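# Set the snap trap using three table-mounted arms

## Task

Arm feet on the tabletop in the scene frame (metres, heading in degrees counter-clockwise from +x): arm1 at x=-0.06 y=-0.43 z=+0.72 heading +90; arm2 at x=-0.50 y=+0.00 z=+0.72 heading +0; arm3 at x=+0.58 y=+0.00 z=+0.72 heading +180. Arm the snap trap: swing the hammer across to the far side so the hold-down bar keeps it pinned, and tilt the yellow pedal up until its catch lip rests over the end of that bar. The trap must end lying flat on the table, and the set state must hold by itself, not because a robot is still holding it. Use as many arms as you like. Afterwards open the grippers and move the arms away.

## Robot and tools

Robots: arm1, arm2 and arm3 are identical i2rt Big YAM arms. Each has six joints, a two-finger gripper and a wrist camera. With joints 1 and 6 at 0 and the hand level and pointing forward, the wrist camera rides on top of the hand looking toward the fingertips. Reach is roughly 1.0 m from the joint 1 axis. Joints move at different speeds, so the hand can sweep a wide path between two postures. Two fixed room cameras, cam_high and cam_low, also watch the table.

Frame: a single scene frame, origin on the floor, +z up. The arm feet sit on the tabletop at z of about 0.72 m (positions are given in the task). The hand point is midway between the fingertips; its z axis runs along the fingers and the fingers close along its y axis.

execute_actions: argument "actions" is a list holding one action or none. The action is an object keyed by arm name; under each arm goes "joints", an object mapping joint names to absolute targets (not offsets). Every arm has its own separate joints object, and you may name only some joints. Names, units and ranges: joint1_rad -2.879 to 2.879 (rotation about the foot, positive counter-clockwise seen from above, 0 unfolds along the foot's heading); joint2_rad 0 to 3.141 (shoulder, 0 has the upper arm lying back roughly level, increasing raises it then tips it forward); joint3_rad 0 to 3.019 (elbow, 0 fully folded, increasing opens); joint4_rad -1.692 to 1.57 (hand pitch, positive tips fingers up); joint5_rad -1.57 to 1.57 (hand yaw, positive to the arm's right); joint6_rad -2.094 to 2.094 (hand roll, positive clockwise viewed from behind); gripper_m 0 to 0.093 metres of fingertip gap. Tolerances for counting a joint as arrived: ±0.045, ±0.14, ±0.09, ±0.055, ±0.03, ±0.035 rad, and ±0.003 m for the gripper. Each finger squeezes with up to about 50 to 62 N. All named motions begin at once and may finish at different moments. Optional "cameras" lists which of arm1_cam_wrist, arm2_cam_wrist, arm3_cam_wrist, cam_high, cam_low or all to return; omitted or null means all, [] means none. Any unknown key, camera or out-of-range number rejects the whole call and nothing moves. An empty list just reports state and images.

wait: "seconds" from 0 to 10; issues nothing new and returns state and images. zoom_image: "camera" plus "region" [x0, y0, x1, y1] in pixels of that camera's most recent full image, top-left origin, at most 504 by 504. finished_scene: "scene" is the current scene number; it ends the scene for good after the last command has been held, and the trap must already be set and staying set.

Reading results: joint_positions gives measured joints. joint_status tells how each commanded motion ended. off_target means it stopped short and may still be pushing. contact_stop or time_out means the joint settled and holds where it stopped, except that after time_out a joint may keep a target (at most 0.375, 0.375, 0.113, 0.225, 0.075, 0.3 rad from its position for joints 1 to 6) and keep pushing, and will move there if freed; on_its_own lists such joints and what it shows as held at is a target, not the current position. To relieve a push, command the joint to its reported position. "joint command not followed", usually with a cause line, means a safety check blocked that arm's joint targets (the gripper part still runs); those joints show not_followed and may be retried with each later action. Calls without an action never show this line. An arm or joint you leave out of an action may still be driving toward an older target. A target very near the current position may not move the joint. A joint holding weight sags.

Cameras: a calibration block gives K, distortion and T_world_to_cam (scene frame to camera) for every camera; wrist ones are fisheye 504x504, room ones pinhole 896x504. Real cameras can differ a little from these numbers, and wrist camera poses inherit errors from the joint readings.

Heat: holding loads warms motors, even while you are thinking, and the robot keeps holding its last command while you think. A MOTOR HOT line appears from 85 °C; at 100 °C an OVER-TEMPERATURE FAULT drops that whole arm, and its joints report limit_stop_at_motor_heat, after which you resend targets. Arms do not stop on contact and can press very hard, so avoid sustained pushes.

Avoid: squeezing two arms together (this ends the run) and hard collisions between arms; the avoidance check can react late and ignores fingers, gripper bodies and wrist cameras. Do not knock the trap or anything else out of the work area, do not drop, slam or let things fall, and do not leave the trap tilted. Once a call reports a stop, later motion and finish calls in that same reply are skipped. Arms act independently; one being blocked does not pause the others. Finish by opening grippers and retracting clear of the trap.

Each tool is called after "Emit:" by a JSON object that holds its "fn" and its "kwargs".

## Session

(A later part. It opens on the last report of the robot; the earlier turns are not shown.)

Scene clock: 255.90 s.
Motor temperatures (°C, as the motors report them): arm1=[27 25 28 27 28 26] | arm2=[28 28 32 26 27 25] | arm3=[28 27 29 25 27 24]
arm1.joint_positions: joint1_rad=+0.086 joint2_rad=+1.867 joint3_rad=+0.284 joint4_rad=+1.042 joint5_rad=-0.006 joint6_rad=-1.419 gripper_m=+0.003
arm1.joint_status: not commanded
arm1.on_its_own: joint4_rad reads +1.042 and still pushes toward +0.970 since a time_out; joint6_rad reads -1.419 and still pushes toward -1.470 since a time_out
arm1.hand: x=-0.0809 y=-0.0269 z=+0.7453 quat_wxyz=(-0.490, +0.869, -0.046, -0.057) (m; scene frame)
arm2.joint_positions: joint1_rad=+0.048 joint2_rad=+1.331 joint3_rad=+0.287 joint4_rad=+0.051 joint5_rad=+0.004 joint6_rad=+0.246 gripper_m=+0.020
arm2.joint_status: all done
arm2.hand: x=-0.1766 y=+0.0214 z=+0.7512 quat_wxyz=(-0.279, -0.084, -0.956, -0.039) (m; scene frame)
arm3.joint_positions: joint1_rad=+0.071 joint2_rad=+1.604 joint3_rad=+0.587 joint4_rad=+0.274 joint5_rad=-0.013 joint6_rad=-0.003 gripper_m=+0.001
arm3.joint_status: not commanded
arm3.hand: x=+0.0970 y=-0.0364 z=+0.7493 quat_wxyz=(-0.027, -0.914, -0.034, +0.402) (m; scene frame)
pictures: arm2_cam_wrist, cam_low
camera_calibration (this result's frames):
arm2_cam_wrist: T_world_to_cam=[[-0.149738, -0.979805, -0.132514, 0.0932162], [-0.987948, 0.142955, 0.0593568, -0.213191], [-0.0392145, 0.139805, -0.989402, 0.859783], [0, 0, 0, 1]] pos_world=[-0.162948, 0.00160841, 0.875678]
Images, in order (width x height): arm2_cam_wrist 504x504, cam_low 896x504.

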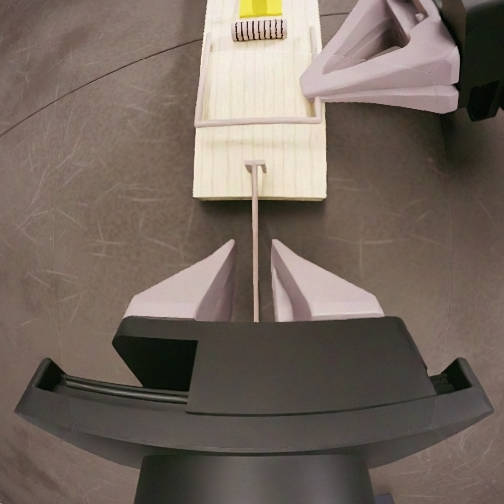

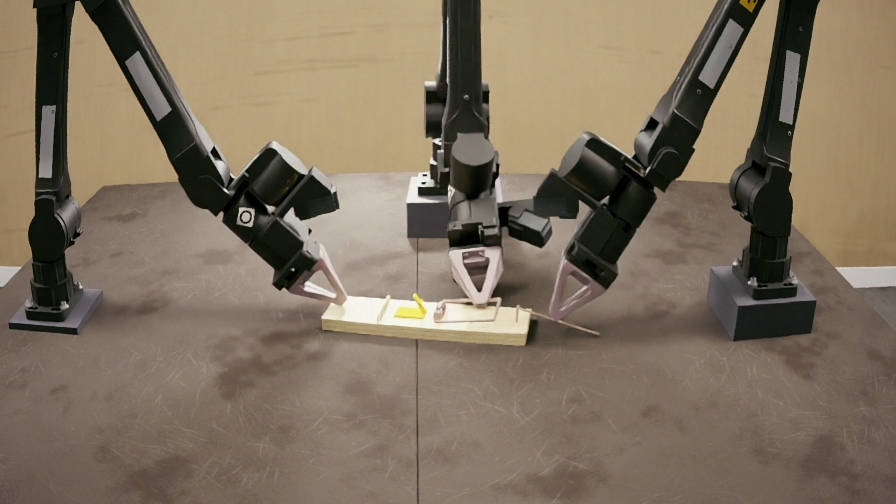

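Emit:
{"fn": "execute_actions", "kwargs": {"actions": [{"arm2":{"joints":{"joint2_rad":1.43,"joint3_rad":0.305,"joint4_rad":0.14,"joint6_rad":0.2}}}], "cameras": []}}

Emit:
{"fn": "execute_actions", "kwargs": {"actions": [{"arm2":{"joints":{"gripper_m":0.0}}}], "cameras": []}}

Emit:
{"fn": "execute_actions", "kwargs": {"actions": [{"arm2":{"joints":{"gripper_m":0.0028}}}], "cameras": []}}

Emit:
{"fn": "execute_actions", "kwargs": {"actions": [{"arm2":{"joints":{"joint2_rad":1.295,"joint3_rad":0.335,"joint4_rad":-0.03}}}], "cameras": ["arm2_cam_wrist","cam_low"]}}

Scene clock: 265.60 s.
Motor temperatures (°C, as the motors report them): arm1=[27 25 28 27 28 26] | arm2=[28 28 32 26 27 25] | arm3=[28 27 29 25 27 24]
arm1.joint_positions: joint1_rad=+0.086 joint2_rad=+1.867 joint3_rad=+0.284 joint4_rad=+1.042 joint5_rad=-0.006 joint6_rad=-1.419 gripper_m=+0.003
arm1.joint_status: not commanded
arm1.on_its_own: joint4_rad reads +1.042 and still pushes toward +0.970 since a time_out; joint6_rad reads -1.419 and still pushes toward -1.470 since a time_out
arm1.hand: x=-0.0809 y=-0.0269 z=+0.7453 quat_wxyz=(-0.490, +0.869, -0.046, -0.057) (m; scene frame)
arm2.joint_positions: joint1_rad=+0.048 joint2_rad=+1.421 joint3_rad=+0.287 joint4_rad=+0.126 joint5_rad=+0.004 joint6_rad=+0.215 gripper_m=+0.020
arm2.joint_status: all done
arm2.hand: x=-0.1756 y=+0.0213 z=+0.7339 quat_wxyz=(-0.273, -0.069, -0.959, -0.034) (m; scene frame)
arm3.joint_positions: joint1_rad=+0.071 joint2_rad=+1.604 joint3_rad=+0.587 joint4_rad=+0.274 joint5_rad=-0.013 joint6_rad=-0.003 gripper_m=+0.001
arm3.joint_status: not commanded
arm3.hand: x=+0.0970 y=-0.0364 z=+0.7493 quat_wxyz=(-0.027, -0.914, -0.034, +0.402) (m; scene frame)
pictures: none
No camera images: the call's "cameras" was empty. Leave "cameras" out to get every camera's image.

Scene clock: 266.07 s.
Motor temperatures (°C, as the motors report them): arm1=[27 25 28 27 28 26] | arm2=[28 28 32 26 27 25] | arm3=[28 27 29 25 27 24]
arm1.joint_positions: joint1_rad=+0.086 joint2_rad=+1.867 joint3_rad=+0.284 joint4_rad=+1.042 joint5_rad=-0.006 joint6_rad=-1.419 gripper_m=+0.003
arm1.joint_status: not commanded
arm1.on_its_own: joint4_rad reads +1.042 and still pushes toward +0.970 since a time_out; joint6_rad reads -1.419 and still pushes toward -1.470 since a time_out
arm1.hand: x=-0.0809 y=-0.0269 z=+0.7453 quat_wxyz=(-0.490, +0.869, -0.046, -0.057) (m; scene frame)
arm2.joint_positions: joint1_rad=+0.048 joint2_rad=+1.421 joint3_rad=+0.287 joint4_rad=+0.127 joint5_rad=+0.001 joint6_rad=+0.215 gripper_m=+0.002
arm2.joint_status: all done
arm2.hand: x=-0.1755 y=+0.0219 z=+0.7340 quat_wxyz=(-0.272, -0.069, -0.959, -0.035) (m; scene frame)
arm3.joint_positions: joint1_rad=+0.071 joint2_rad=+1.604 joint3_rad=+0.587 joint4_rad=+0.274 joint5_rad=-0.013 joint6_rad=-0.003 gripper_m=+0.001
arm3.joint_status: not commanded
arm3.hand: x=+0.0970 y=-0.0364 z=+0.7493 quat_wxyz=(-0.027, -0.914, -0.034, +0.402) (m; scene frame)
pictures: none
No camera images: the call's "cameras" was empty. Leave "cameras" out to get every camera's image.

Scene clock: 266.40 s.
Motor temperatures (°C, as the motors report them): arm1=[27 25 28 27 28 26] | arm2=[28 28 32 26 27 25] | arm3=[28 27 29 25 27 24]
arm1.joint_positions: joint1_rad=+0.086 joint2_rad=+1.867 joint3_rad=+0.284 joint4_rad=+1.042 joint5_rad=-0.006 joint6_rad=-1.419 gripper_m=+0.003
arm1.joint_status: not commanded
arm1.on_its_own: joint4_rad reads +1.042 and still pushes toward +0.970 since a time_out; joint6_rad reads -1.419 and still pushes toward -1.470 since a time_out
arm1.hand: x=-0.0809 y=-0.0269 z=+0.7453 quat_wxyz=(-0.490, +0.869, -0.046, -0.057) (m; scene frame)
arm2.joint_positions: joint1_rad=+0.048 joint2_rad=+1.421 joint3_rad=+0.287 joint4_rad=+0.127 joint5_rad=+0.001 joint6_rad=+0.215 gripper_m=+0.003
arm2.joint_status: all done
arm2.hand: x=-0.1755 y=+0.0219 z=+0.7340 quat_wxyz=(-0.272, -0.069, -0.959, -0.035) (m; scene frame)
arm3.joint_positions: joint1_rad=+0.071 joint2_rad=+1.604 joint3_rad=+0.587 joint4_rad=+0.274 joint5_rad=-0.013 joint6_rad=-0.003 gripper_m=+0.001
arm3.joint_status: not commanded
arm3.hand: x=+0.0970 y=-0.0364 z=+0.7493 quat_wxyz=(-0.027, -0.914, -0.034, +0.402) (m; scene frame)
pictures: none
No camera images: the call's "cameras" was empty. Leave "cameras" out to get every camera's image.

Scene clock: 267.27 s.
Motor temperatures (°C, as the motors report them): arm1=[27 25 28 27 28 26] | arm2=[28 28 32 26 27 25] | arm3=[28 27 29 25 27 24]
arm1.joint_positions: joint1_rad=+0.086 joint2_rad=+1.867 joint3_rad=+0.284 joint4_rad=+1.042 joint5_rad=-0.006 joint6_rad=-1.419 gripper_m=+0.003
arm1.joint_status: not commanded
arm1.on_its_own: joint4_rad reads +1.042 and still pushes toward +0.970 since a time_out; joint6_rad reads -1.419 and still pushes toward -1.470 since a time_out
arm1.hand: x=-0.0809 y=-0.0269 z=+0.7453 quat_wxyz=(-0.490, +0.869, -0.046, -0.057) (m; scene frame)
arm2.joint_positions: joint1_rad=+0.048 joint2_rad=+1.306 joint3_rad=+0.307 joint4_rad=-0.020 joint5_rad=+0.001 joint6_rad=+0.216 gripper_m=+0.003
arm2.joint_status: all done
arm2.hand: x=-0.1770 y=+0.0220 z=+0.7560 quat_wxyz=(-0.267, -0.069, -0.961, -0.035) (m; scene frame)
arm3.joint_positions: joint1_rad=+0.071 joint2_rad=+1.604 joint3_rad=+0.587 joint4_rad=+0.274 joint5_rad=-0.013 joint6_rad=-0.003 gripper_m=+0.001
arm3.joint_status: not commanded
arm3.hand: x=+0.0970 y=-0.0364 z=+0.7493 quat_wxyz=(-0.027, -0.914, -0.034, +0.402) (m; scene frame)
pictures: arm2_cam_wrist, cam_low
camera_calibration (this result's frames):
arm2_cam_wrist: T_world_to_cam=[[-0.126432, -0.985329, -0.11464, 0.0851126], [-0.98966, 0.1174, 0.0824019, -0.231092], [-0.0677342, 0.123873, -0.989984, 0.860153], [0, 0, 0, 1]] pos_world=[-0.15968, 0.00444464, 0.880337]
Images, in order (width x height): arm2_cam_wrist 504x504, cam_low 896x504.

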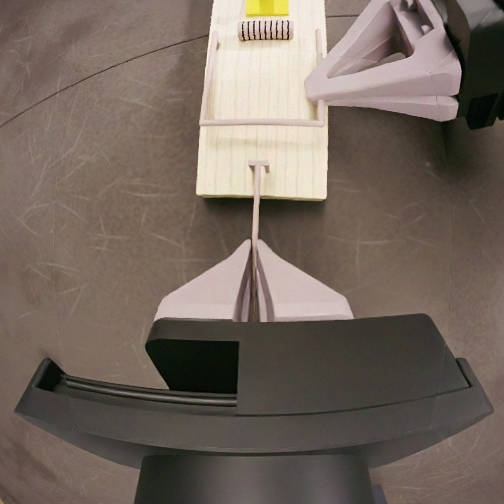

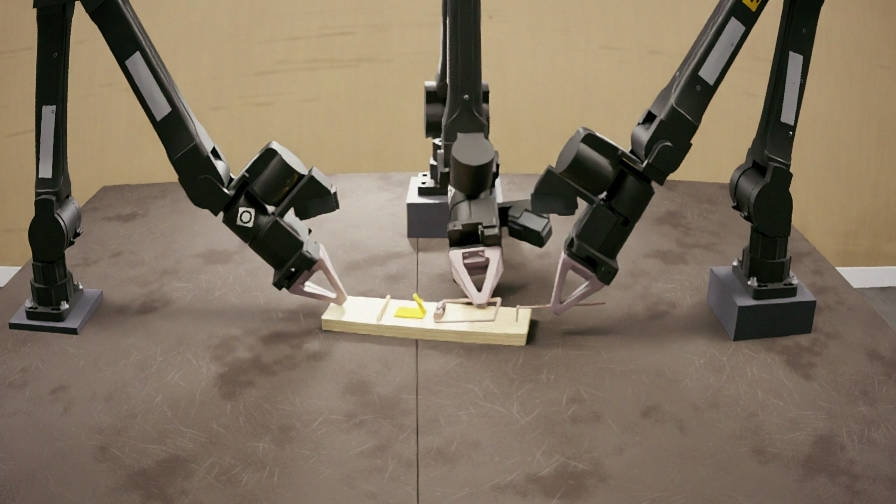

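Emit:
{"fn": "execute_actions", "kwargs": {"actions": [{"arm2":{"joints":{"joint1_rad":0.035,"joint2_rad":1.25,"joint3_rad":0.51,"joint4_rad":-0.42,"joint6_rad":0.17}}}], "cameras": ["cam_low"]}}

Emit:
{"fn": "execute_actions", "kwargs": {"actions": [{"arm2":{"joints":{"joint1_rad":0.025,"joint2_rad":1.31,"joint3_rad":0.68,"joint4_rad":-0.68}}}], "cameras": ["cam_low","arm2_cam_wrist"]}}

Scene clock: 278.57 s.
Motor temperatures (°C, as the motors report them): arm1=[27 25 27 27 28 26] | arm2=[28 28 33 26 27 25] | arm3=[28 27 29 25 27 24]
arm1.joint_positions: joint1_rad=+0.087 joint2_rad=+1.867 joint3_rad=+0.284 joint4_rad=+1.042 joint5_rad=-0.007 joint6_rad=-1.425 gripper_m=+0.003
arm1.joint_status: not commanded
arm1.on_its_own: joint4_rad reads +1.042 and still pushes toward +0.970 since a time_out; joint6_rad reads -1.425 and still pushes toward -1.470 since a time_out
arm1.hand: x=-0.0815 y=-0.0269 z=+0.7453 quat_wxyz=(-0.490, +0.869, -0.043, -0.056) (m; scene frame)
arm2.joint_positions: joint1_rad=+0.039 joint2_rad=+1.281 joint3_rad=+0.476 joint4_rad=-0.399 joint5_rad=+0.004 joint6_rad=+0.210 gripper_m=+0.003
arm2.joint_status: joint6_rad time_out (moved -0.006 of -0.046); the others done
arm2.on_its_own: joint6_rad reads +0.210 and still pushes toward +0.170 since a time_out
arm2.hand: x=-0.1689 y=+0.0189 z=+0.7807 quat_wxyz=(-0.178, -0.073, -0.981, -0.019) (m; scene frame)
arm3.joint_positions: joint1_rad=+0.071 joint2_rad=+1.604 joint3_rad=+0.587 joint4_rad=+0.274 joint5_rad=-0.011 joint6_rad=-0.003 gripper_m=+0.001
arm3.joint_status: not commanded
arm3.hand: x=+0.0970 y=-0.0360 z=+0.7493 quat_wxyz=(-0.026, -0.914, -0.034, +0.402) (m; scene frame)
pictures: cam_low
Images, in order (width x height): cam_low 896x504.

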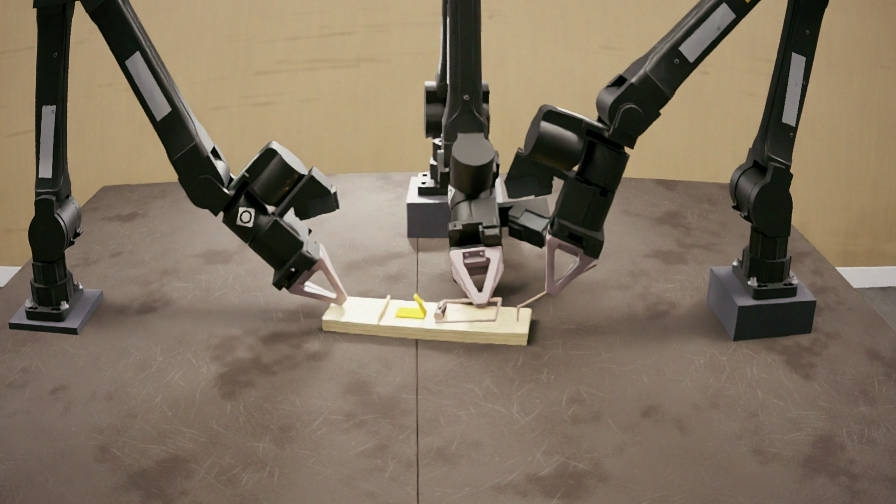

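not run: a stop came earlier in this reply.

Emit:
{"fn": "execute_actions", "kwargs": {"actions": [{"arm2":{"joints":{"joint1_rad":0.028,"joint2_rad":1.30,"joint3_rad":0.68,"joint4_rad":-0.68,"joint6_rad":0.19}}}], "cameras": ["cam_low","cam_high"]}}

Scene clock: 285.80 s.
Motor temperatures (°C, as the motors report them): arm1=[27 25 27 27 28 26] | arm2=[28 28 33 26 27 25] | arm3=[28 27 29 25 27 24]
arm1.joint_positions: joint1_rad=+0.088 joint2_rad=+1.868 joint3_rad=+0.286 joint4_rad=+1.042 joint5_rad=-0.008 joint6_rad=-1.425 gripper_m=+0.003
arm1.joint_status: not commanded
arm1.on_its_own: joint4_rad reads +1.042 and still pushes toward +0.970 since a time_out; joint6_rad reads -1.425 and still pushes toward -1.470 since a time_out
arm1.hand: x=-0.0819 y=-0.0259 z=+0.7454 quat_wxyz=(-0.490, +0.869, -0.042, -0.057) (m; scene frame)
arm2.joint_positions: joint1_rad=+0.029 joint2_rad=+1.313 joint3_rad=+0.635 joint4_rad=-0.648 joint5_rad=+0.004 joint6_rad=+0.207 gripper_m=+0.003
arm2.joint_status: all done
arm2.hand: x=-0.1520 y=+0.0166 z=+0.8086 quat_wxyz=(-0.118, -0.077, -0.990, -0.010) (m; scene frame)
arm3.joint_positions: joint1_rad=+0.071 joint2_rad=+1.604 joint3_rad=+0.587 joint4_rad=+0.275 joint5_rad=-0.011 joint6_rad=-0.003 gripper_m=+0.001
arm3.joint_status: not commanded
arm3.hand: x=+0.0967 y=-0.0360 z=+0.7496 quat_wxyz=(-0.026, -0.914, -0.034, +0.403) (m; scene frame)
pictures: cam_high, cam_low
Images, in order (width x height): cam_high 896x504, cam_low 896x504.

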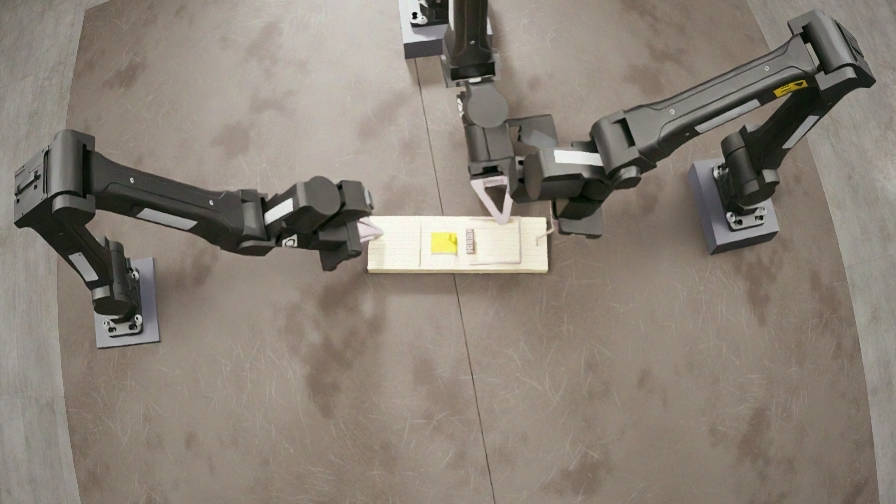

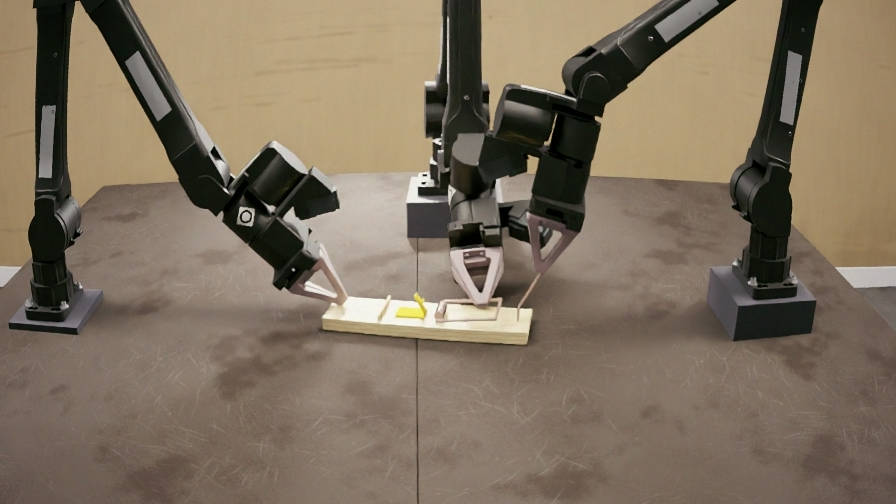

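Emit:
{"fn": "execute_actions", "kwargs": {"actions": [{"arm2":{"joints":{"joint1_rad":0.015,"joint2_rad":1.41,"joint3_rad":0.785,"joint4_rad":-0.72}}}], "cameras": ["cam_low"]}}

Emit:
{"fn": "execute_actions", "kwargs": {"actions": [{"arm2":{"joints":{"joint1_rad":0.003,"joint2_rad":1.475,"joint3_rad":0.82,"joint4_rad":-0.64}}}], "cameras": ["cam_low","arm3_cam_wrist"]}}

Scene clock: 297.40 s.
Motor temperatures (°C, as the motors report them): arm1=[27 25 27 27 28 26] | arm2=[28 28 34 26 27 25] | arm3=[28 27 29 25 27 24]
arm1.joint_positions: joint1_rad=+0.088 joint2_rad=+1.869 joint3_rad=+0.288 joint4_rad=+1.042 joint5_rad=-0.008 joint6_rad=-1.425 gripper_m=+0.003
arm1.joint_status: not commanded
arm1.on_its_own: joint4_rad reads +1.042 and still pushes toward +0.970 since a time_out; joint6_rad reads -1.425 and still pushes toward -1.470 since a time_out
arm1.hand: x=-0.0820 y=-0.0253 z=+0.7455 quat_wxyz=(-0.491, +0.869, -0.042, -0.057) (m; scene frame)
arm2.joint_positions: joint1_rad=+0.019 joint2_rad=+1.397 joint3_rad=+0.746 joint4_rad=-0.716 joint5_rad=+0.003 joint6_rad=+0.204 gripper_m=+0.003
arm2.joint_status: all done
arm2.hand: x=-0.1231 y=+0.0147 z=+0.8156 quat_wxyz=(-0.098, -0.081, -0.992, -0.007) (m; scene frame)
arm3.joint_positions: joint1_rad=+0.071 joint2_rad=+1.604 joint3_rad=+0.587 joint4_rad=+0.275 joint5_rad=-0.011 joint6_rad=-0.003 gripper_m=+0.001
arm3.joint_status: not commanded
arm3.hand: x=+0.0967 y=-0.0360 z=+0.7494 quat_wxyz=(-0.026, -0.914, -0.034, +0.403) (m; scene frame)
pictures: cam_low
Images, in order (width x height): cam_low 896x504.

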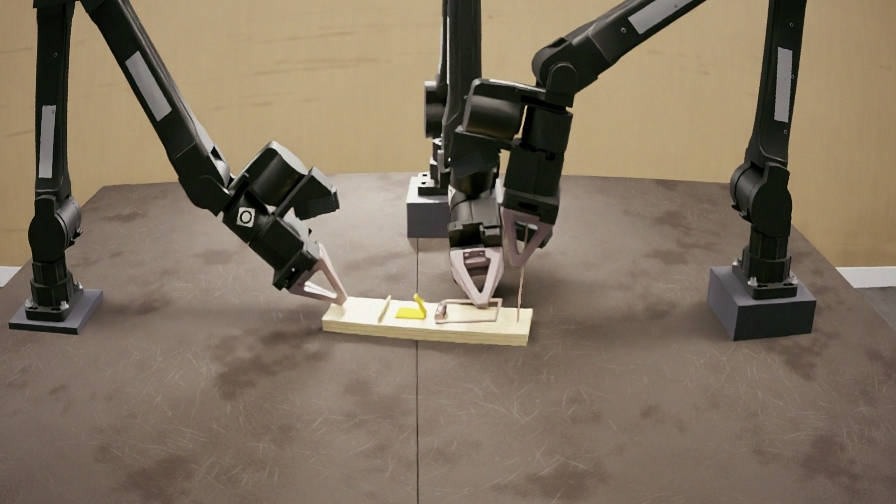

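Scene clock: 298.07 s.
Motor temperatures (°C, as the motors report them): arm1=[27 25 27 27 28 26] | arm2=[28 28 34 26 27 25] | arm3=[28 27 29 25 27 24]
arm1.joint_positions: joint1_rad=+0.088 joint2_rad=+1.869 joint3_rad=+0.288 joint4_rad=+1.042 joint5_rad=-0.008 joint6_rad=-1.425 gripper_m=+0.003
arm1.joint_status: not commanded
arm1.on_its_own: joint4_rad reads +1.042 and still pushes toward +0.970 since a time_out; joint6_rad reads -1.425 and still pushes toward -1.470 since a time_out
arm1.hand: x=-0.0820 y=-0.0253 z=+0.7455 quat_wxyz=(-0.491, +0.869, -0.042, -0.057) (m; scene frame)
arm2.joint_positions: joint1_rad=+0.004 joint2_rad=+1.458 joint3_rad=+0.788 joint4_rad=-0.655 joint5_rad=+0.004 joint6_rad=+0.200 gripper_m=+0.003
arm2.joint_status: all done
arm2.hand: x=-0.0940 y=+0.0099 z=+0.8112 quat_wxyz=(-0.119, -0.086, -0.989, -0.008) (m; scene frame)
arm3.joint_positions: joint1_rad=+0.071 joint2_rad=+1.604 joint3_rad=+0.587 joint4_rad=+0.275 joint5_rad=-0.011 joint6_rad=-0.003 gripper_m=+0.001
arm3.joint_status: not commanded
arm3.hand: x=+0.0967 y=-0.0360 z=+0.7494 quat_wxyz=(-0.026, -0.914, -0.034, +0.403) (m; scene frame)
pictures: arm3_cam_wrist, cam_low
camera_calibration (this result's frames):
arm3_cam_wrist: T_world_to_cam=[[-0.0753427, 0.997111, -0.00969753, 0.0495053], [0.976561, 0.0718166, -0.202905, 0.0691902], [-0.201622, -0.0247576, -0.97915, 0.875771], [0, 0, 0, 1]] pos_world=[0.112736, -0.0326493, 0.87203]
Images, in order (width x height): arm3_cam_wrist 504x504, cam_low 896x504.

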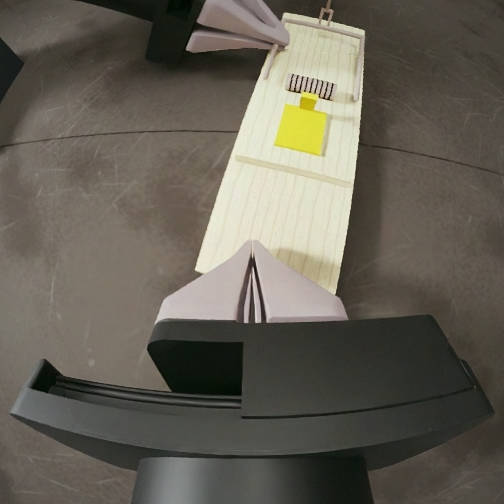

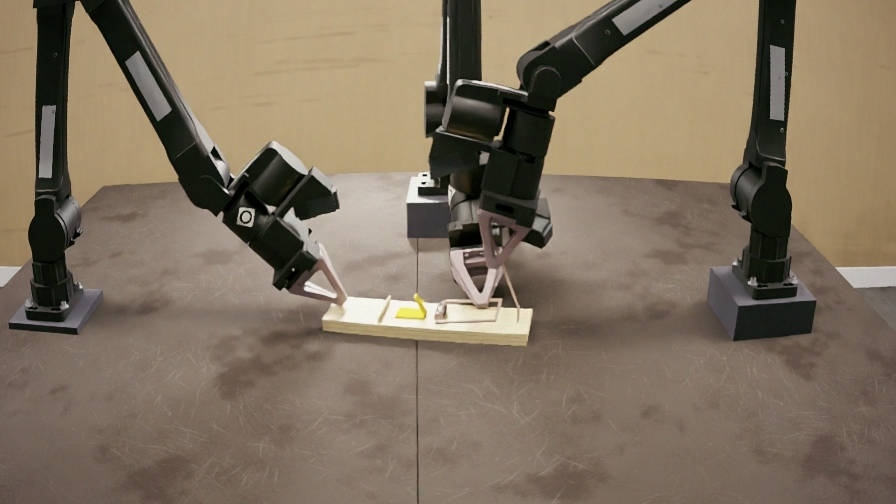

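Emit:
{"fn": "execute_actions", "kwargs": {"actions": [{"arm2":{"joints":{"gripper_m":0.012}},"arm3":{"joints":{"joint2_rad":1.45,"joint3_rad":0.62,"joint4_rad":0.23}}}], "cameras": []}}

Emit:
{"fn": "execute_actions", "kwargs": {"actions": [{"arm2":{"joints":{"joint2_rad":1.4,"joint3_rad":0.9,"joint4_rad":-0.75}},"arm3":{"joints":{"joint1_rad":0.01,"joint2_rad":1.45,"joint3_rad":0.9,"joint4_rad":-0.45}}}], "cameras": ["cam_low"]}}

Scene clock: 307.27 s.
Motor temperatures (°C, as the motors report them): arm1=[27 25 27 27 28 26] | arm2=[28 28 34 26 27 25] | arm3=[28 27 29 25 28 24]
arm1.joint_positions: joint1_rad=+0.088 joint2_rad=+1.870 joint3_rad=+0.291 joint4_rad=+1.042 joint5_rad=-0.004 joint6_rad=-1.430 gripper_m=+0.003
arm1.joint_status: not commanded
arm1.on_its_own: joint4_rad reads +1.042 and still pushes toward +0.970 since a time_out; joint6_rad reads -1.430 and still pushes toward -1.470 since a time_out
arm1.hand: x=-0.0814 y=-0.0239 z=+0.7457 quat_wxyz=(-0.492, +0.868, -0.041, -0.054) (m; scene frame)
arm2.joint_positions: joint1_rad=+0.004 joint2_rad=+1.458 joint3_rad=+0.788 joint4_rad=-0.652 joint5_rad=+0.004 joint6_rad=+0.200 gripper_m=+0.012
arm2.joint_status: all done
arm2.hand: x=-0.0932 y=+0.0099 z=+0.8114 quat_wxyz=(-0.121, -0.086, -0.989, -0.008) (m; scene frame)
arm3.joint_positions: joint1_rad=+0.071 joint2_rad=+1.446 joint3_rad=+0.592 joint4_rad=+0.236 joint5_rad=-0.014 joint6_rad=-0.003 gripper_m=+0.001
arm3.joint_status: all done
arm3.hand: x=+0.0879 y=-0.0362 z=+0.8180 quat_wxyz=(-0.029, -0.888, -0.033, +0.458) (m; scene frame)
pictures: none
No camera images: the call's "cameras" was empty. Leave "cameras" out to get every camera's image.

Scene clock: 308.60 s.
Motor temperatures (°C, as the motors report them): arm1=[27 25 27 27 28 26] | arm2=[28 28 34 26 27 25] | arm3=[28 27 30 25 28 24]
arm1.joint_positions: joint1_rad=+0.088 joint2_rad=+1.870 joint3_rad=+0.291 joint4_rad=+1.042 joint5_rad=-0.004 joint6_rad=-1.430 gripper_m=+0.003
arm1.joint_status: not commanded
arm1.on_its_own: joint4_rad reads +1.042 and still pushes toward +0.970 since a time_out; joint6_rad reads -1.430 and still pushes toward -1.470 since a time_out
arm1.hand: x=-0.0814 y=-0.0239 z=+0.7457 quat_wxyz=(-0.492, +0.868, -0.041, -0.054) (m; scene frame)
arm2.joint_positions: joint1_rad=+0.004 joint2_rad=+1.395 joint3_rad=+0.875 joint4_rad=-0.740 joint5_rad=+0.004 joint6_rad=+0.200 gripper_m=+0.012
arm2.joint_status: all done
arm2.hand: x=-0.0707 y=+0.0109 z=+0.8634 quat_wxyz=(-0.151, -0.086, -0.985, -0.012) (m; scene frame)
arm3.joint_positions: joint1_rad=+0.017 joint2_rad=+1.454 joint3_rad=+0.869 joint4_rad=-0.441 joint5_rad=-0.016 joint6_rad=-0.003 gripper_m=+0.001
arm3.joint_status: all done
arm3.hand: x=+0.0893 y=-0.0094 z=+0.8266 quat_wxyz=(-0.017, -0.963, -0.010, +0.269) (m; scene frame)
pictures: cam_low
Images, in order (width x height): cam_low 896x504.

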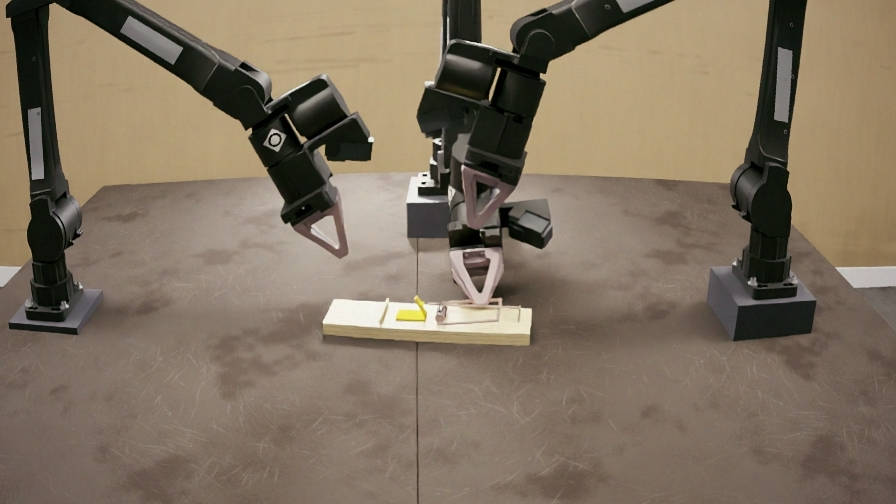

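Emit:
{"fn": "execute_actions", "kwargs": {"actions": [{"arm2":{"joints":{"joint2_rad":0.7}},"arm3":{"joints":{"joint2_rad":1.6,"joint3_rad":1.08,"joint4_rad":-0.6}}}], "cameras": []}}

Emit:
{"fn": "execute_actions", "kwargs": {"actions": [{"arm3":{"joints":{"joint2_rad":1.73,"joint3_rad":1.18,"joint4_rad":-0.62}}}], "cameras": ["cam_low","arm3_cam_wrist"]}}

Emit:
{"fn": "zoom_image", "kwargs": {"camera": "cam_low", "region": [340,220,560,350]}}

Scene clock: 332.17 s.
Motor temperatures (°C, as the motors report them): arm1=[27 25 27 27 28 26] | arm2=[28 28 35 26 27 25] | arm3=[28 28 32 25 27 24]
arm1.joint_positions: joint1_rad=+0.088 joint2_rad=+1.870 joint3_rad=+0.291 joint4_rad=+1.042 joint5_rad=-0.004 joint6_rad=-1.430 gripper_m=+0.003
arm1.joint_status: not commanded
arm1.on_its_own: joint4_rad reads +1.042 and still pushes toward +0.970 since a time_out; joint6_rad reads -1.430 and still pushes toward -1.470 since a time_out
arm1.hand: x=-0.0814 y=-0.0239 z=+0.7457 quat_wxyz=(-0.492, +0.868, -0.041, -0.054) (m; scene frame)
arm2.joint_positions: joint1_rad=+0.004 joint2_rad=+0.692 joint3_rad=+0.875 joint4_rad=-0.742 joint5_rad=+0.004 joint6_rad=+0.200 gripper_m=+0.012
arm2.joint_status: all done
arm2.hand: x=-0.1400 y=+0.0109 z=+1.1359 quat_wxyz=(-0.479, -0.075, -0.873, -0.050) (m; scene frame)
arm3.joint_positions: joint1_rad=+0.017 joint2_rad=+1.614 joint3_rad=+1.024 joint4_rad=-0.591 joint5_rad=-0.016 joint6_rad=-0.003 gripper_m=+0.001
arm3.joint_status: all done
arm3.hand: x=+0.0633 y=-0.0103 z=+0.7995 quat_wxyz=(-0.016, -0.981, -0.010, +0.194) (m; scene frame)
pictures: none
No camera images: the call's "cameras" was empty. Leave "cameras" out to get every camera's image.

Scene clock: 333.13 s.
Motor temperatures (°C, as the motors report them): arm1=[27 25 27 27 28 26] | arm2=[28 28 35 26 27 25] | arm3=[28 28 32 25 27 24]
arm1.joint_positions: joint1_rad=+0.088 joint2_rad=+1.870 joint3_rad=+0.291 joint4_rad=+1.042 joint5_rad=-0.004 joint6_rad=-1.430 gripper_m=+0.003
arm1.joint_status: not commanded
arm1.on_its_own: joint4_rad reads +1.042 and still pushes toward +0.970 since a time_out; joint6_rad reads -1.430 and still pushes toward -1.470 since a time_out
arm1.hand: x=-0.0814 y=-0.0239 z=+0.7457 quat_wxyz=(-0.492, +0.868, -0.041, -0.054) (m; scene frame)
arm2.joint_positions: joint1_rad=+0.004 joint2_rad=+0.692 joint3_rad=+0.875 joint4_rad=-0.742 joint5_rad=+0.004 joint6_rad=+0.200 gripper_m=+0.012
arm2.joint_status: not commanded
arm2.hand: x=-0.1400 y=+0.0109 z=+1.1359 quat_wxyz=(-0.479, -0.075, -0.873, -0.050) (m; scene frame)
arm3.joint_positions: joint1_rad=+0.017 joint2_rad=+1.741 joint3_rad=+1.138 joint4_rad=-0.614 joint5_rad=-0.016 joint6_rad=-0.003 gripper_m=+0.001
arm3.joint_status: all done
arm3.hand: x=+0.0275 y=-0.0112 z=+0.7786 quat_wxyz=(-0.016, -0.984, -0.010, +0.176) (m; scene frame)
pictures: arm3_cam_wrist, cam_low
camera_calibration (this result's frames):
arm3_cam_wrist: T_world_to_cam=[[-0.0245878, 0.999561, -0.0165351, 0.0237958], [0.963014, 0.0281218, 0.267979, -0.22578], [0.268327, -0.00933456, -0.963283, 0.865882], [0, 0, 0, 1]] pos_world=[-0.0143243, -0.00935341, 0.894987]
Images, in order (width x height): arm3_cam_wrist 504x504, cam_low 896x504.

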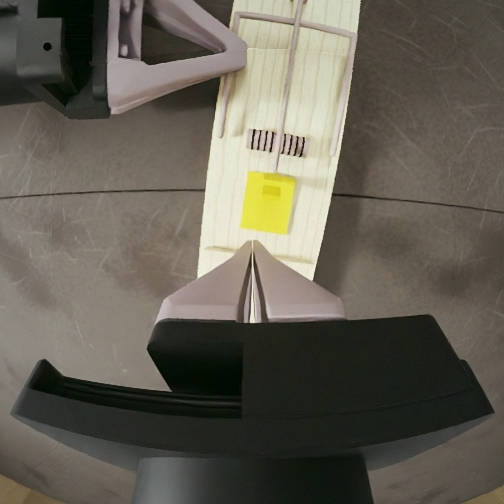

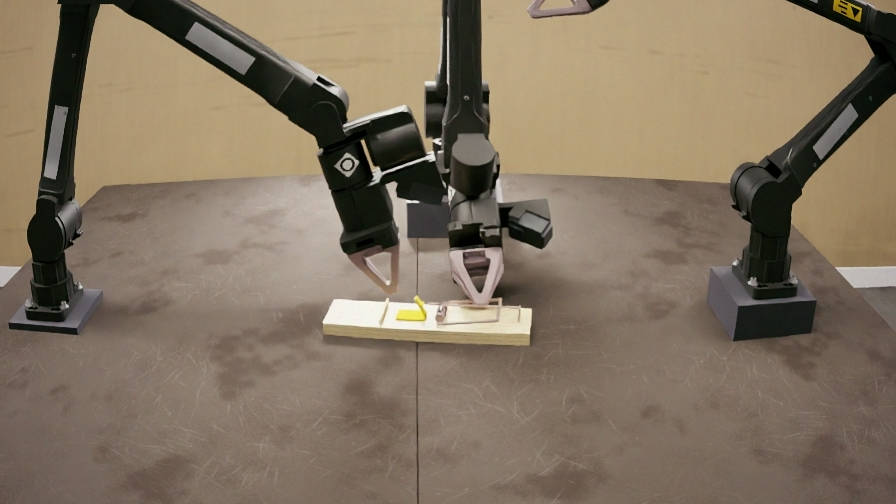

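Region (340, 220, 560, 350) of cam_low's 896x504 image, scaled by 2.291, with more detail than that image has; it fills the top 298 rows of this view, and the rest is white.

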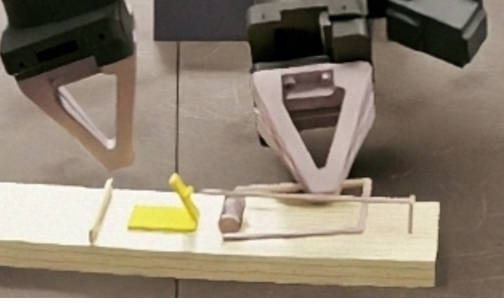

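Emit:
{"fn": "execute_actions", "kwargs": {"actions": [{"arm3":{"joints":{"joint1_rad":-0.01,"joint2_rad":1.79,"joint3_rad":1.205,"joint4_rad":-0.575}},"arm1":{"joints":{"joint2_rad":1.97,"joint3_rad":0.27}}}], "cameras": ["cam_low","arm3_cam_wrist"]}}

Emit:
{"fn": "zoom_image", "kwargs": {"camera": "cam_low", "region": [380,260,540,350]}}

Scene clock: 342.67 s.
Motor temperatures (°C, as the motors report them): arm1=[27 25 27 27 28 26] | arm2=[28 28 36 26 27 25] | arm3=[28 28 32 25 27 24]
arm1.joint_positions: joint1_rad=+0.088 joint2_rad=+1.880 joint3_rad=+0.292 joint4_rad=+1.048 joint5_rad=-0.004 joint6_rad=-1.444 gripper_m=+0.003
arm1.joint_status: all done
arm1.on_its_own: joint4_rad reads +1.048 and still pushes toward +0.970 since a time_out
arm1.hand: x=-0.0814 y=-0.0245 z=+0.7431 quat_wxyz=(-0.491, +0.869, -0.035, -0.050) (m; scene frame)
arm2.joint_positions: joint1_rad=+0.004 joint2_rad=+0.692 joint3_rad=+0.875 joint4_rad=-0.742 joint5_rad=+0.004 joint6_rad=+0.200 gripper_m=+0.012
arm2.joint_status: not commanded
arm2.hand: x=-0.1400 y=+0.0109 z=+1.1359 quat_wxyz=(-0.479, -0.075, -0.873, -0.050) (m; scene frame)
arm3.joint_positions: joint1_rad=+0.001 joint2_rad=+1.797 joint3_rad=+1.154 joint4_rad=-0.590 joint5_rad=-0.016 joint6_rad=-0.003 gripper_m=+0.001
arm3.joint_status: all done
arm3.hand: x=+0.0197 y=-0.0029 z=+0.7567 quat_wxyz=(-0.015, -0.986, -0.003, +0.169) (m; scene frame)
pictures: arm3_cam_wrist, cam_low
camera_calibration (this result's frames):
arm3_cam_wrist: T_world_to_cam=[[-0.00892421, 0.999821, -0.0166568, 0.0147283], [0.958958, 0.0132781, 0.283236, -0.224172], [0.283407, -0.0134455, -0.958906, 0.843407], [0, 0, 0, 1]] pos_world=[-0.023924, -0.000409053, 0.872486]
Images, in order (width x height): arm3_cam_wrist 504x504, cam_low 896x504.

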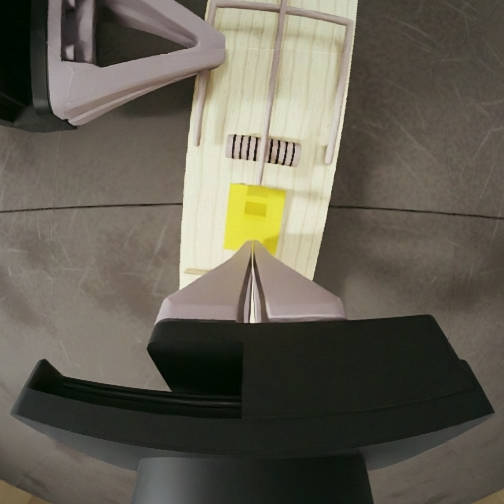

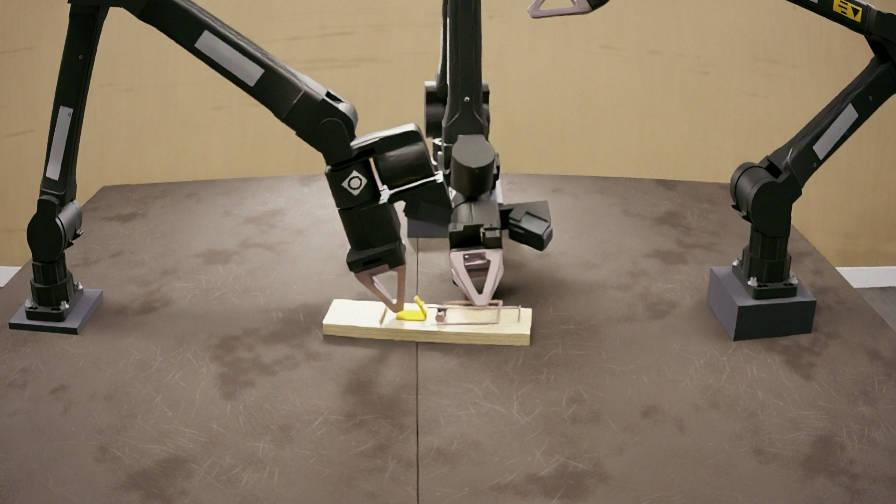

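Region (380, 260, 540, 350) of cam_low's 896x504 image, scaled by 3.150, with more detail than that image has; it fills the top 284 rows of this view, and the rest is white.

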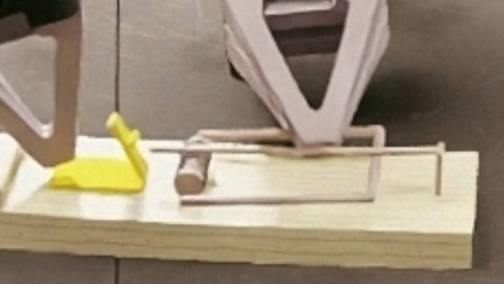

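Emit:
{"fn": "execute_actions", "kwargs": {"actions": [{"arm3":{"joints":{"joint3_rad":1.23,"joint4_rad":-0.54}}}], "cameras": ["cam_low"]}}

Emit:
{"fn": "zoom_image", "kwargs": {"camera": "cam_low", "region": [380,260,540,350]}}

Scene clock: 351.13 s.
Motor temperatures (°C, as the motors report them): arm1=[27 25 27 27 28 26] | arm2=[28 28 37 26 27 25] | arm3=[28 28 33 25 27 24]
arm1.joint_positions: joint1_rad=+0.088 joint2_rad=+1.880 joint3_rad=+0.292 joint4_rad=+1.048 joint5_rad=-0.004 joint6_rad=-1.444 gripper_m=+0.003
arm1.joint_status: not commanded
arm1.on_its_own: joint4_rad reads +1.048 and still pushes toward +0.970 since a time_out
arm1.hand: x=-0.0814 y=-0.0245 z=+0.7431 quat_wxyz=(-0.491, +0.869, -0.035, -0.050) (m; scene frame)
arm2.joint_positions: joint1_rad=+0.004 joint2_rad=+0.692 joint3_rad=+0.875 joint4_rad=-0.742 joint5_rad=+0.004 joint6_rad=+0.200 gripper_m=+0.012
arm2.joint_status: not commanded
arm2.hand: x=-0.1400 y=+0.0109 z=+1.1359 quat_wxyz=(-0.479, -0.075, -0.873, -0.050) (m; scene frame)
arm3.joint_positions: joint1_rad=+0.001 joint2_rad=+1.797 joint3_rad=+1.178 joint4_rad=-0.554 joint5_rad=-0.016 joint6_rad=-0.003 gripper_m=+0.001
arm3.joint_status: all done
arm3.hand: x=+0.0007 y=-0.0028 z=+0.7694 quat_wxyz=(-0.015, -0.980, -0.003, +0.198) (m; scene frame)
pictures: cam_low
Images, in order (width x height): cam_low 896x504.

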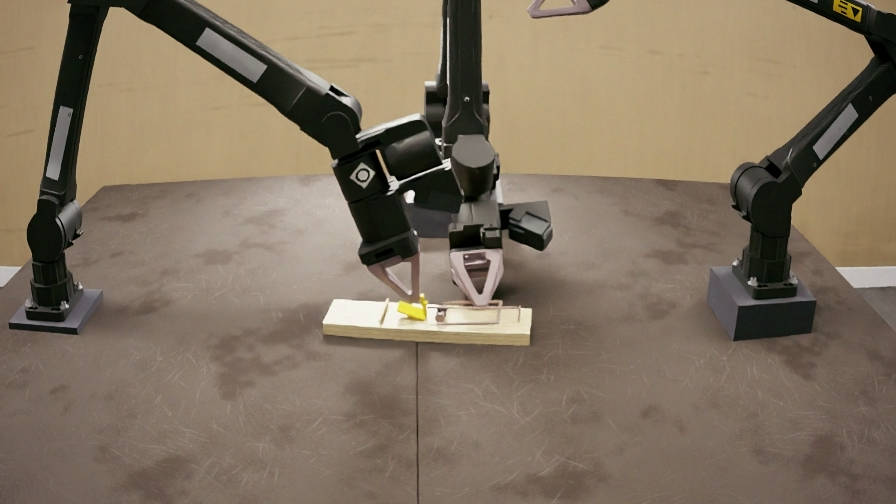

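Region (380, 260, 540, 350) of cam_low's 896x504 image, scaled by 3.150, with more detail than that image has; it fills the top 284 rows of this view, and the rest is white.

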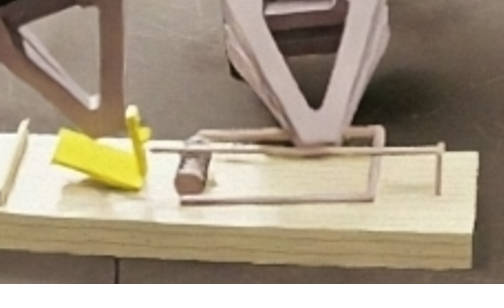

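Need ~4 mm more.

Emit:
{"fn": "execute_actions", "kwargs": {"actions": [{"arm3":{"joints":{"joint4_rad":-0.52}}}], "cameras": ["cam_low","arm3_cam_wrist"]}}

Emit:
{"fn": "zoom_image", "kwargs": {"camera": "cam_low", "region": [390,280,470,330]}}

Scene clock: 356.70 s.
Motor temperatures (°C, as the motors report them): arm1=[27 25 27 27 28 26] | arm2=[28 28 37 26 27 25] | arm3=[28 28 33 25 27 24]
arm1.joint_positions: joint1_rad=+0.088 joint2_rad=+1.880 joint3_rad=+0.292 joint4_rad=+1.048 joint5_rad=-0.004 joint6_rad=-1.444 gripper_m=+0.003
arm1.joint_status: not commanded
arm1.on_its_own: joint4_rad reads +1.048 and still pushes toward +0.970 since a time_out
arm1.hand: x=-0.0814 y=-0.0245 z=+0.7431 quat_wxyz=(-0.491, +0.869, -0.035, -0.050) (m; scene frame)
arm2.joint_positions: joint1_rad=+0.004 joint2_rad=+0.692 joint3_rad=+0.875 joint4_rad=-0.742 joint5_rad=+0.004 joint6_rad=+0.200 gripper_m=+0.012
arm2.joint_status: not commanded
arm2.hand: x=-0.1400 y=+0.0109 z=+1.1359 quat_wxyz=(-0.479, -0.075, -0.873, -0.050) (m; scene frame)
arm3.joint_positions: joint1_rad=+0.001 joint2_rad=+1.797 joint3_rad=+1.178 joint4_rad=-0.537 joint5_rad=-0.016 joint6_rad=-0.003 gripper_m=+0.001
arm3.joint_status: all done
arm3.hand: x=-0.0034 y=-0.0027 z=+0.7711 quat_wxyz=(-0.015, -0.978, -0.003, +0.207) (m; scene frame)
pictures: arm3_cam_wrist, cam_low
camera_calibration (this result's frames):
arm3_cam_wrist: T_world_to_cam=[[-0.0090328, 0.999829, -0.0161059, 0.0141641], [0.977929, 0.0121949, 0.208579, -0.148538], [0.20874, -0.0138664, -0.977873, 0.878098], [0, 0, 0, 1]] pos_world=[-0.0379066, -0.000174231, 0.889878]
Images, in order (width x height): arm3_cam_wrist 504x504, cam_low 896x504.

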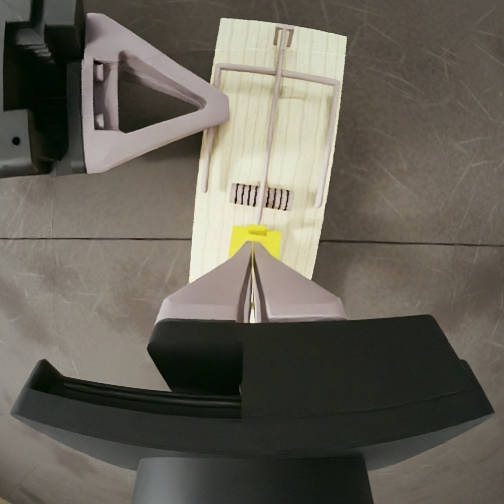

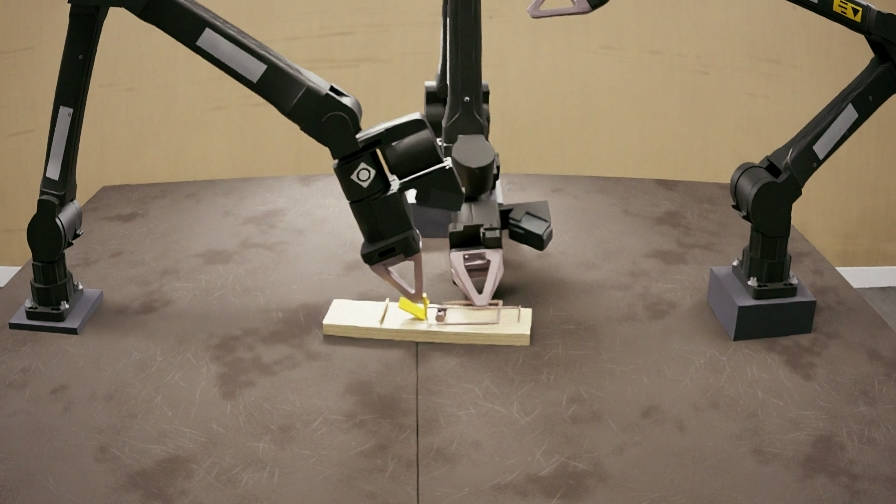

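Region (390, 280, 470, 330) of cam_low's 896x504 image, scaled by 6.300, with more detail than that image has; it fills the top 315 rows of this view, and the rest is white.

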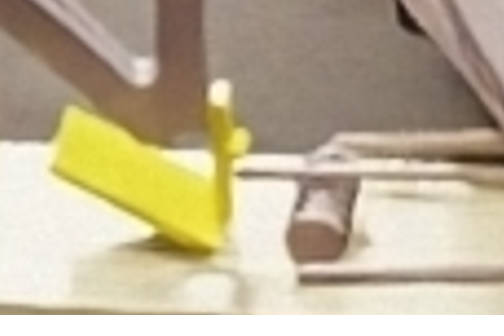

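Lip is over the tip. Ease the hammer.

Emit:
{"fn": "execute_actions", "kwargs": {"actions": [{"arm1":{"joints":{"joint2_rad":1.87,"joint3_rad":0.29,"joint4_rad":1.05,"joint6_rad":-1.42}}}], "cameras": []}}

Emit:
{"fn": "execute_actions", "kwargs": {"actions": [{"arm1":{"joints":{"gripper_m":0.012}}}], "cameras": ["cam_low","arm1_cam_wrist"]}}

Emit:
{"fn": "zoom_image", "kwargs": {"camera": "cam_low", "region": [380,260,540,350]}}

Scene clock: 369.77 s.
Motor temperatures (°C, as the motors report them): arm1=[27 25 27 27 28 26] | arm2=[28 27 37 26 27 25] | arm3=[28 28 33 25 27 24]
arm1.joint_positions: joint1_rad=+0.088 joint2_rad=+1.877 joint3_rad=+0.293 joint4_rad=+1.060 joint5_rad=-0.004 joint6_rad=-1.417 gripper_m=+0.003
arm1.joint_status: all done
arm1.hand: x=-0.0815 y=-0.0217 z=+0.7471 quat_wxyz=(-0.497, +0.865, -0.046, -0.058) (m; scene frame)
arm2.joint_positions: joint1_rad=+0.004 joint2_rad=+0.692 joint3_rad=+0.875 joint4_rad=-0.742 joint5_rad=+0.004 joint6_rad=+0.200 gripper_m=+0.012
arm2.joint_status: not commanded
arm2.hand: x=-0.1400 y=+0.0109 z=+1.1359 quat_wxyz=(-0.479, -0.075, -0.873, -0.050) (m; scene frame)
arm3.joint_positions: joint1_rad=+0.001 joint2_rad=+1.797 joint3_rad=+1.178 joint4_rad=-0.537 joint5_rad=-0.016 joint6_rad=-0.003 gripper_m=+0.001
arm3.joint_status: not commanded
arm3.hand: x=-0.0034 y=-0.0027 z=+0.7711 quat_wxyz=(-0.015, -0.978, -0.003, +0.207) (m; scene frame)
pictures: none
No camera images: the call's "cameras" was empty. Leave "cameras" out to get every camera's image.

Scene clock: 370.27 s.
Motor temperatures (°C, as the motors report them): arm1=[27 25 27 27 28 26] | arm2=[28 27 37 26 27 25] | arm3=[28 28 33 25 27 24]
arm1.joint_positions: joint1_rad=+0.088 joint2_rad=+1.872 joint3_rad=+0.293 joint4_rad=+1.060 joint5_rad=-0.003 joint6_rad=-1.417 gripper_m=+0.012
arm1.joint_status: all done
arm1.hand: x=-0.0813 y=-0.0210 z=+0.7489 quat_wxyz=(-0.499, +0.864, -0.047, -0.057) (m; scene frame)
arm2.joint_positions: joint1_rad=+0.004 joint2_rad=+0.692 joint3_rad=+0.875 joint4_rad=-0.742 joint5_rad=+0.004 joint6_rad=+0.200 gripper_m=+0.012
arm2.joint_status: not commanded
arm2.hand: x=-0.1400 y=+0.0109 z=+1.1359 quat_wxyz=(-0.479, -0.075, -0.873, -0.050) (m; scene frame)
arm3.joint_positions: joint1_rad=+0.001 joint2_rad=+1.797 joint3_rad=+1.178 joint4_rad=-0.537 joint5_rad=-0.016 joint6_rad=-0.003 gripper_m=+0.001
arm3.joint_status: not commanded
arm3.hand: x=-0.0034 y=-0.0027 z=+0.7711 quat_wxyz=(-0.015, -0.978, -0.003, +0.207) (m; scene frame)
pictures: arm1_cam_wrist, cam_low
camera_calibration (this result's frames):
arm1_cam_wrist: T_world_to_cam=[[0.14506, 0.488458, 0.860446, -0.619717], [0.830983, -0.532182, 0.162016, -0.0600384], [0.537052, 0.691514, -0.483099, 0.54577], [0, 0, 0, 1]] pos_world=[-0.15332, -0.106653, 0.806621]
Images, in order (width x height): arm1_cam_wrist 504x504, cam_low 896x504.

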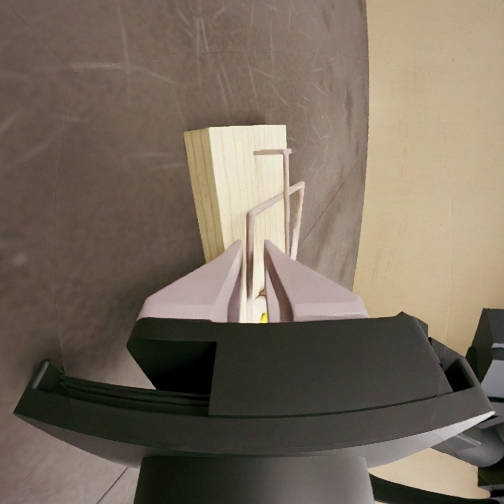

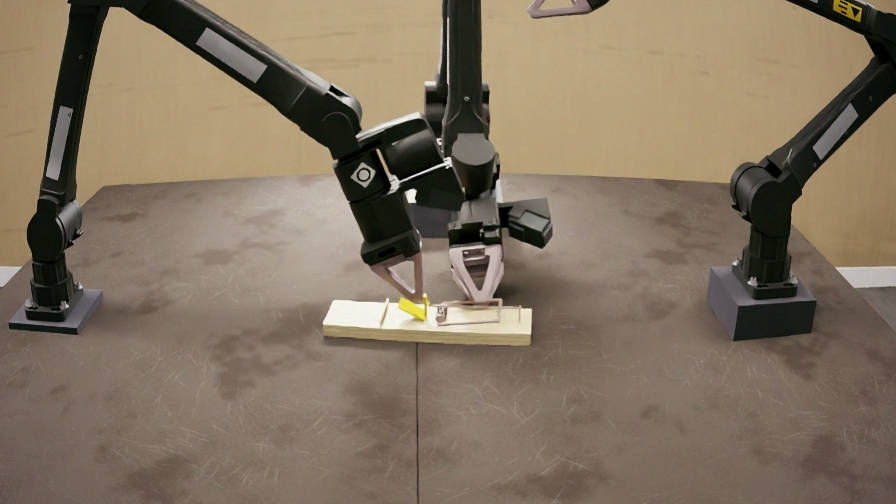

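Region (380, 260, 540, 350) of cam_low's 896x504 image, scaled by 3.150, with more detail than that image has; it fills the top 284 rows of this view, and the rest is white.

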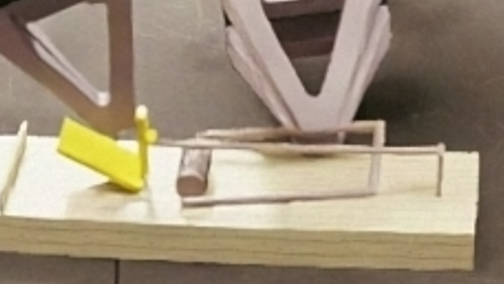

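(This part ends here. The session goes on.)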